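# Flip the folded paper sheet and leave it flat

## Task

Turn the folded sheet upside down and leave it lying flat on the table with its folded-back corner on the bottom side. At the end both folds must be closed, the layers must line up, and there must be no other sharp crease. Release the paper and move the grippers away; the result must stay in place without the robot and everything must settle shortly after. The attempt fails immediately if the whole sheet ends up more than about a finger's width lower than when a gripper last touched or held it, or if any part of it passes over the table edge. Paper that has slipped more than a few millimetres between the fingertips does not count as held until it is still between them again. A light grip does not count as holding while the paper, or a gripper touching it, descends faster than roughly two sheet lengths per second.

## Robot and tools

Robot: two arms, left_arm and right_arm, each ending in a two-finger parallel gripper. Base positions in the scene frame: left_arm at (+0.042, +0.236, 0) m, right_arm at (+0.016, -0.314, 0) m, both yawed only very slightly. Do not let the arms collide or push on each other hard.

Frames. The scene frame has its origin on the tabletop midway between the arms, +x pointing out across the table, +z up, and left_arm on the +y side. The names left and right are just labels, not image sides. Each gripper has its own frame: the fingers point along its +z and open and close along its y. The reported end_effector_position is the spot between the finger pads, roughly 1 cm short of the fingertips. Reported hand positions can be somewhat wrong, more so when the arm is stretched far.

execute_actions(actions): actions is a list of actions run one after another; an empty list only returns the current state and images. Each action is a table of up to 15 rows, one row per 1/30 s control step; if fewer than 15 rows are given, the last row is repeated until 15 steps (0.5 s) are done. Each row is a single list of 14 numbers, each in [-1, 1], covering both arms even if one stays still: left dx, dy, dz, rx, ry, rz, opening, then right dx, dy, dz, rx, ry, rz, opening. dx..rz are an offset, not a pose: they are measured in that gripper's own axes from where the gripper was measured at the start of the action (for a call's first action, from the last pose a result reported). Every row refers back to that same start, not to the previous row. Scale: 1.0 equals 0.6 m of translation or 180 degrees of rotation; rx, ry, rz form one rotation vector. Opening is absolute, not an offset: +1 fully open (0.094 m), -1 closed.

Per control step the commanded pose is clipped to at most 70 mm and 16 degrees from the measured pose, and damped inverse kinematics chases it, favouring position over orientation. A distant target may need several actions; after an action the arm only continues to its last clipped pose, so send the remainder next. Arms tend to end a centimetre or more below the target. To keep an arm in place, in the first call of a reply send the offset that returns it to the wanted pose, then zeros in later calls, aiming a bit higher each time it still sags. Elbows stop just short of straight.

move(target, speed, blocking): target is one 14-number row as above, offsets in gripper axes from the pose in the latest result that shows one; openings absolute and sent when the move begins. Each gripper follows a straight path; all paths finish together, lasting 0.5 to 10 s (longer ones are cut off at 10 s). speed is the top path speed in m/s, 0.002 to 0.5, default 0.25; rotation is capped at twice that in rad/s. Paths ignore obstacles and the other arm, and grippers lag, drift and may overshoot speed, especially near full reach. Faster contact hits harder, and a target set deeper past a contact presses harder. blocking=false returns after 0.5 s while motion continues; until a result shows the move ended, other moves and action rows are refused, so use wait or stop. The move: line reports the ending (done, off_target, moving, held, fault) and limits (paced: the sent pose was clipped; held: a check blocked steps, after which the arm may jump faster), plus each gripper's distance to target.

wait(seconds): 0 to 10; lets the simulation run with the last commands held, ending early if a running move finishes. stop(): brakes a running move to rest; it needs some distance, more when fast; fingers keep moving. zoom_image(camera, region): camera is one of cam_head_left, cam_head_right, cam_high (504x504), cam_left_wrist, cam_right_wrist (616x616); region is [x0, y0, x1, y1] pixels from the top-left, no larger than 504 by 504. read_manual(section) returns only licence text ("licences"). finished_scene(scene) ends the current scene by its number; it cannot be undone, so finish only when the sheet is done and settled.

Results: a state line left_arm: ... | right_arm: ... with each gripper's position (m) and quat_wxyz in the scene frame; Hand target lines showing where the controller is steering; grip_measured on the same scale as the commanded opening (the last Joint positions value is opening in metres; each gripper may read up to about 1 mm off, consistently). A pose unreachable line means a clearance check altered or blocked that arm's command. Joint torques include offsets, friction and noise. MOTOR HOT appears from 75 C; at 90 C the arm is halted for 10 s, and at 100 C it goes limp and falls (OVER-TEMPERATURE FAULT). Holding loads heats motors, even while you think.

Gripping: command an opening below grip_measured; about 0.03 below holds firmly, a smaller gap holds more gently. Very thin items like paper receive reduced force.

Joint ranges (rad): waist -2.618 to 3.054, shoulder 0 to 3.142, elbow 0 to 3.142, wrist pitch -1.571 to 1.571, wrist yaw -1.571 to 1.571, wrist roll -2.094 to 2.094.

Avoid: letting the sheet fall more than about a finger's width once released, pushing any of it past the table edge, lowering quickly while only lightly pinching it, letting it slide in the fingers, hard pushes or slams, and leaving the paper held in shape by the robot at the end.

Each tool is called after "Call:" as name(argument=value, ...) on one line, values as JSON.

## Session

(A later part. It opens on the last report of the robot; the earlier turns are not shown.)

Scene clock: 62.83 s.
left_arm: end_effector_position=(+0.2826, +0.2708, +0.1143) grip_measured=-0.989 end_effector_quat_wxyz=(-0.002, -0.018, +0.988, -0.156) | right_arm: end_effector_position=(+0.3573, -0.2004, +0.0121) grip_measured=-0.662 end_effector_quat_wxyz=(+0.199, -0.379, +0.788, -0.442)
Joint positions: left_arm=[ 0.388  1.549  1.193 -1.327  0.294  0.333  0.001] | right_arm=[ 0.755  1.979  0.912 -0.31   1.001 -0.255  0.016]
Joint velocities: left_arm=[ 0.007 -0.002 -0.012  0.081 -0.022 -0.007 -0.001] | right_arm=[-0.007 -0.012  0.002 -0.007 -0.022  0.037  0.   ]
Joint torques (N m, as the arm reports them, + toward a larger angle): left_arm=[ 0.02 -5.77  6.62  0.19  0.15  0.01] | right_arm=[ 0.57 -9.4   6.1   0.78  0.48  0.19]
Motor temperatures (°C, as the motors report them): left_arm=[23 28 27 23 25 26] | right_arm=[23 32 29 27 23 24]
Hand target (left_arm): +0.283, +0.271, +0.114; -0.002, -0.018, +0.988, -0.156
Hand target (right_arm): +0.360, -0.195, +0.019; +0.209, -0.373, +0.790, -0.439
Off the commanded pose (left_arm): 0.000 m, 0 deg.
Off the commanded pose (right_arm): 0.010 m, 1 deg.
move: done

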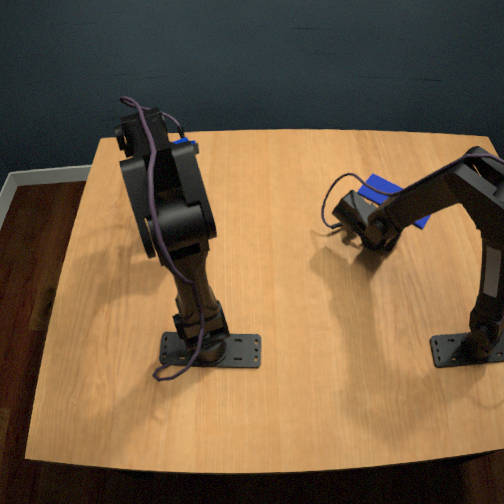

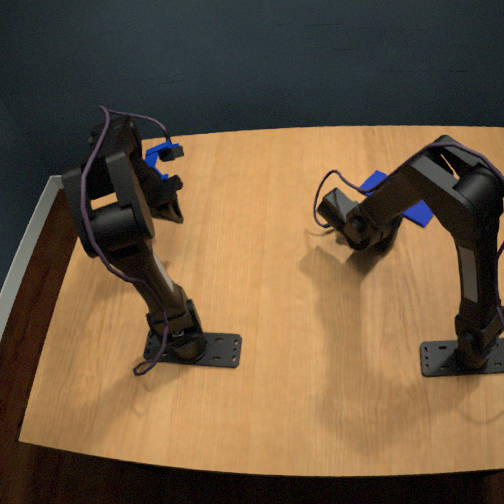

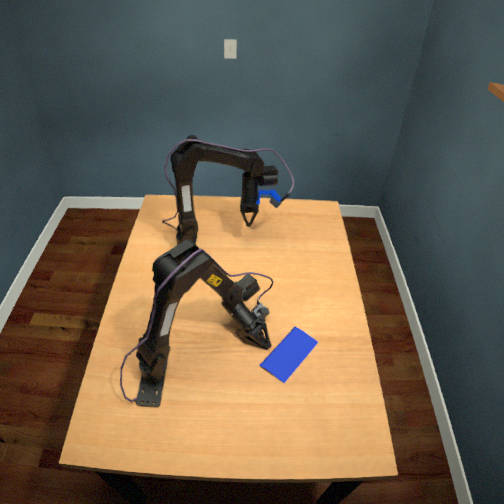

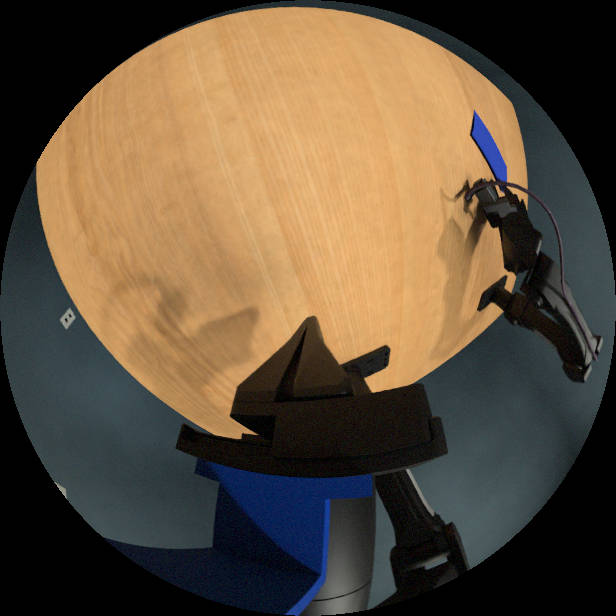

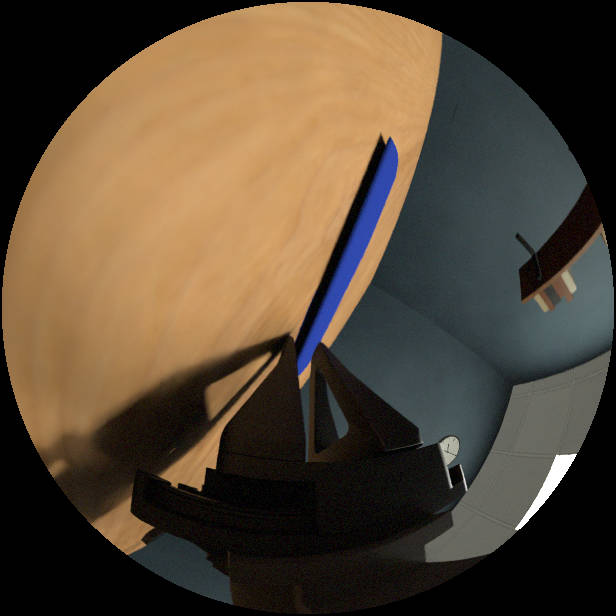

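Call:
move(target=[0,0,0,0,0,0,-1,0.05,-0.2,-0.25,-0.1,0,0,-0.66])

Call:
zoom_image(camera="cam_high", region=[240,310,340,400])

Scene clock: 65.93 s.
left_arm: end_effector_position=(+0.2826, +0.2708, +0.1143) grip_measured=-0.989 end_effector_quat_wxyz=(-0.002, -0.018, +0.988, -0.156) | right_arm: end_effector_position=(+0.2912, -0.1819, +0.1915) grip_measured=-0.662 end_effector_quat_wxyz=(+0.136, -0.406, +0.847, -0.314)
Joint positions: left_arm=[ 0.388  1.549  1.193 -1.327  0.294  0.333  0.001] | right_arm=[ 0.836  1.599  1.421 -1.37   0.699 -0.073  0.016]
Joint velocities: left_arm=[-0.012  0.002 -0.017  0.037 -0.022  0.007 -0.   ] | right_arm=[ 0.002 -0.002  0.002 -0.081  0.007 -0.037 -0.   ]
Joint torques (N m, as the arm reports them, + toward a larger angle): left_arm=[ 0.03 -5.82  6.6   0.19  0.15  0.02] | right_arm=[ 0.98 -5.68  7.45  0.57  0.36  0.15]
Motor temperatures (°C, as the motors report them): left_arm=[23 28 27 23 25 26] | right_arm=[23 32 29 26 23 24]
Hand target (left_arm): +0.283, +0.271, +0.114; -0.002, -0.018, +0.988, -0.156
Hand target (right_arm): +0.291, -0.179, +0.194; +0.137, -0.406, +0.848, -0.314
Off the commanded pose (left_arm): 0.000 m, 0 deg.
Off the commanded pose (right_arm): 0.003 m, 0 deg.
move: done

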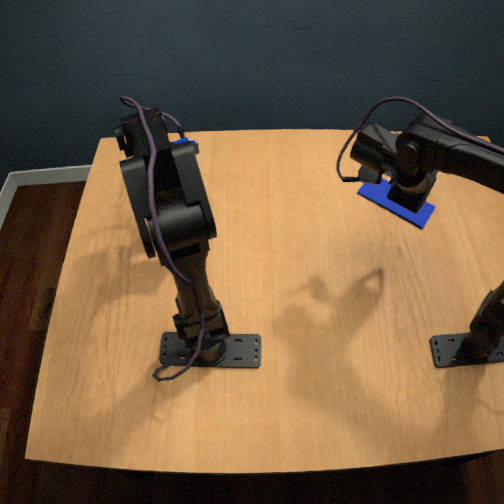

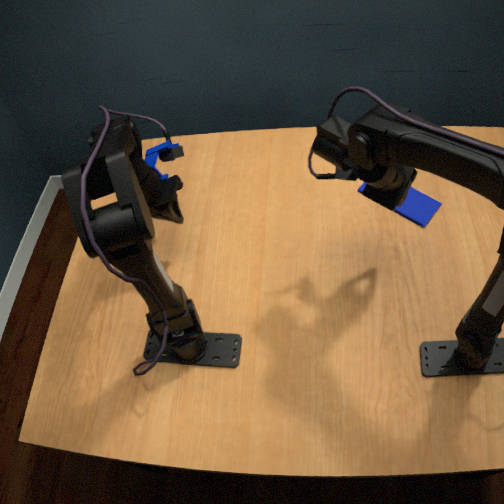

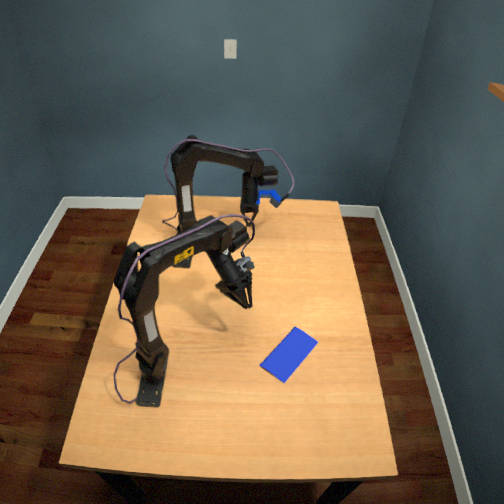

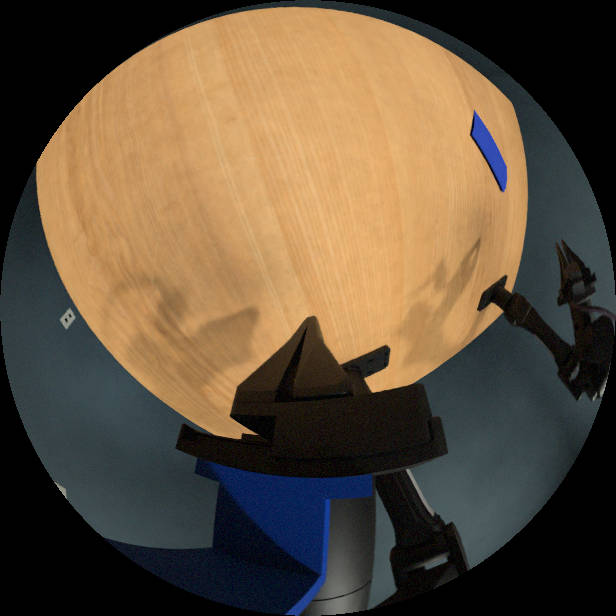

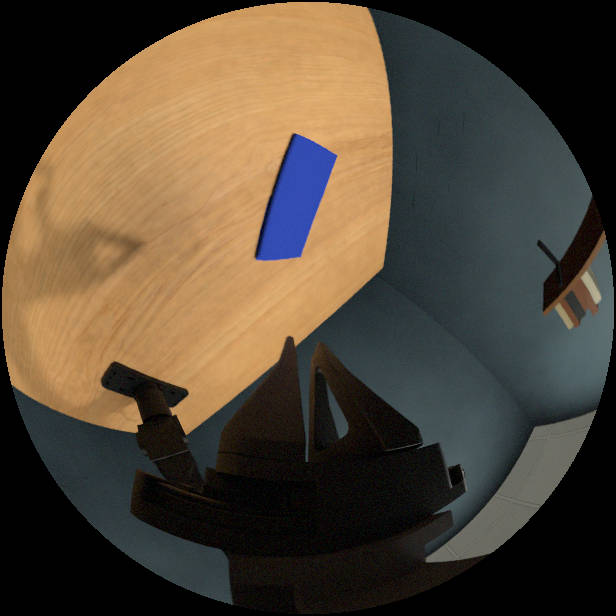

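Region (240, 310, 340, 400) of cam_high's 504x504 image, scaled by 5.040, with more detail than that image has; it fills the top 454 rows of this view, and the rest is white.

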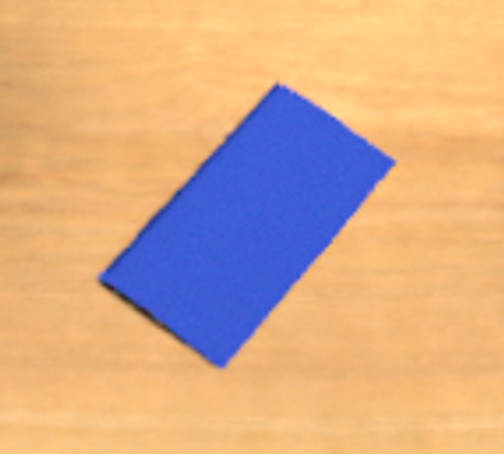

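Call:
finished_scene(scene=1)

The scene is finished: the task was done.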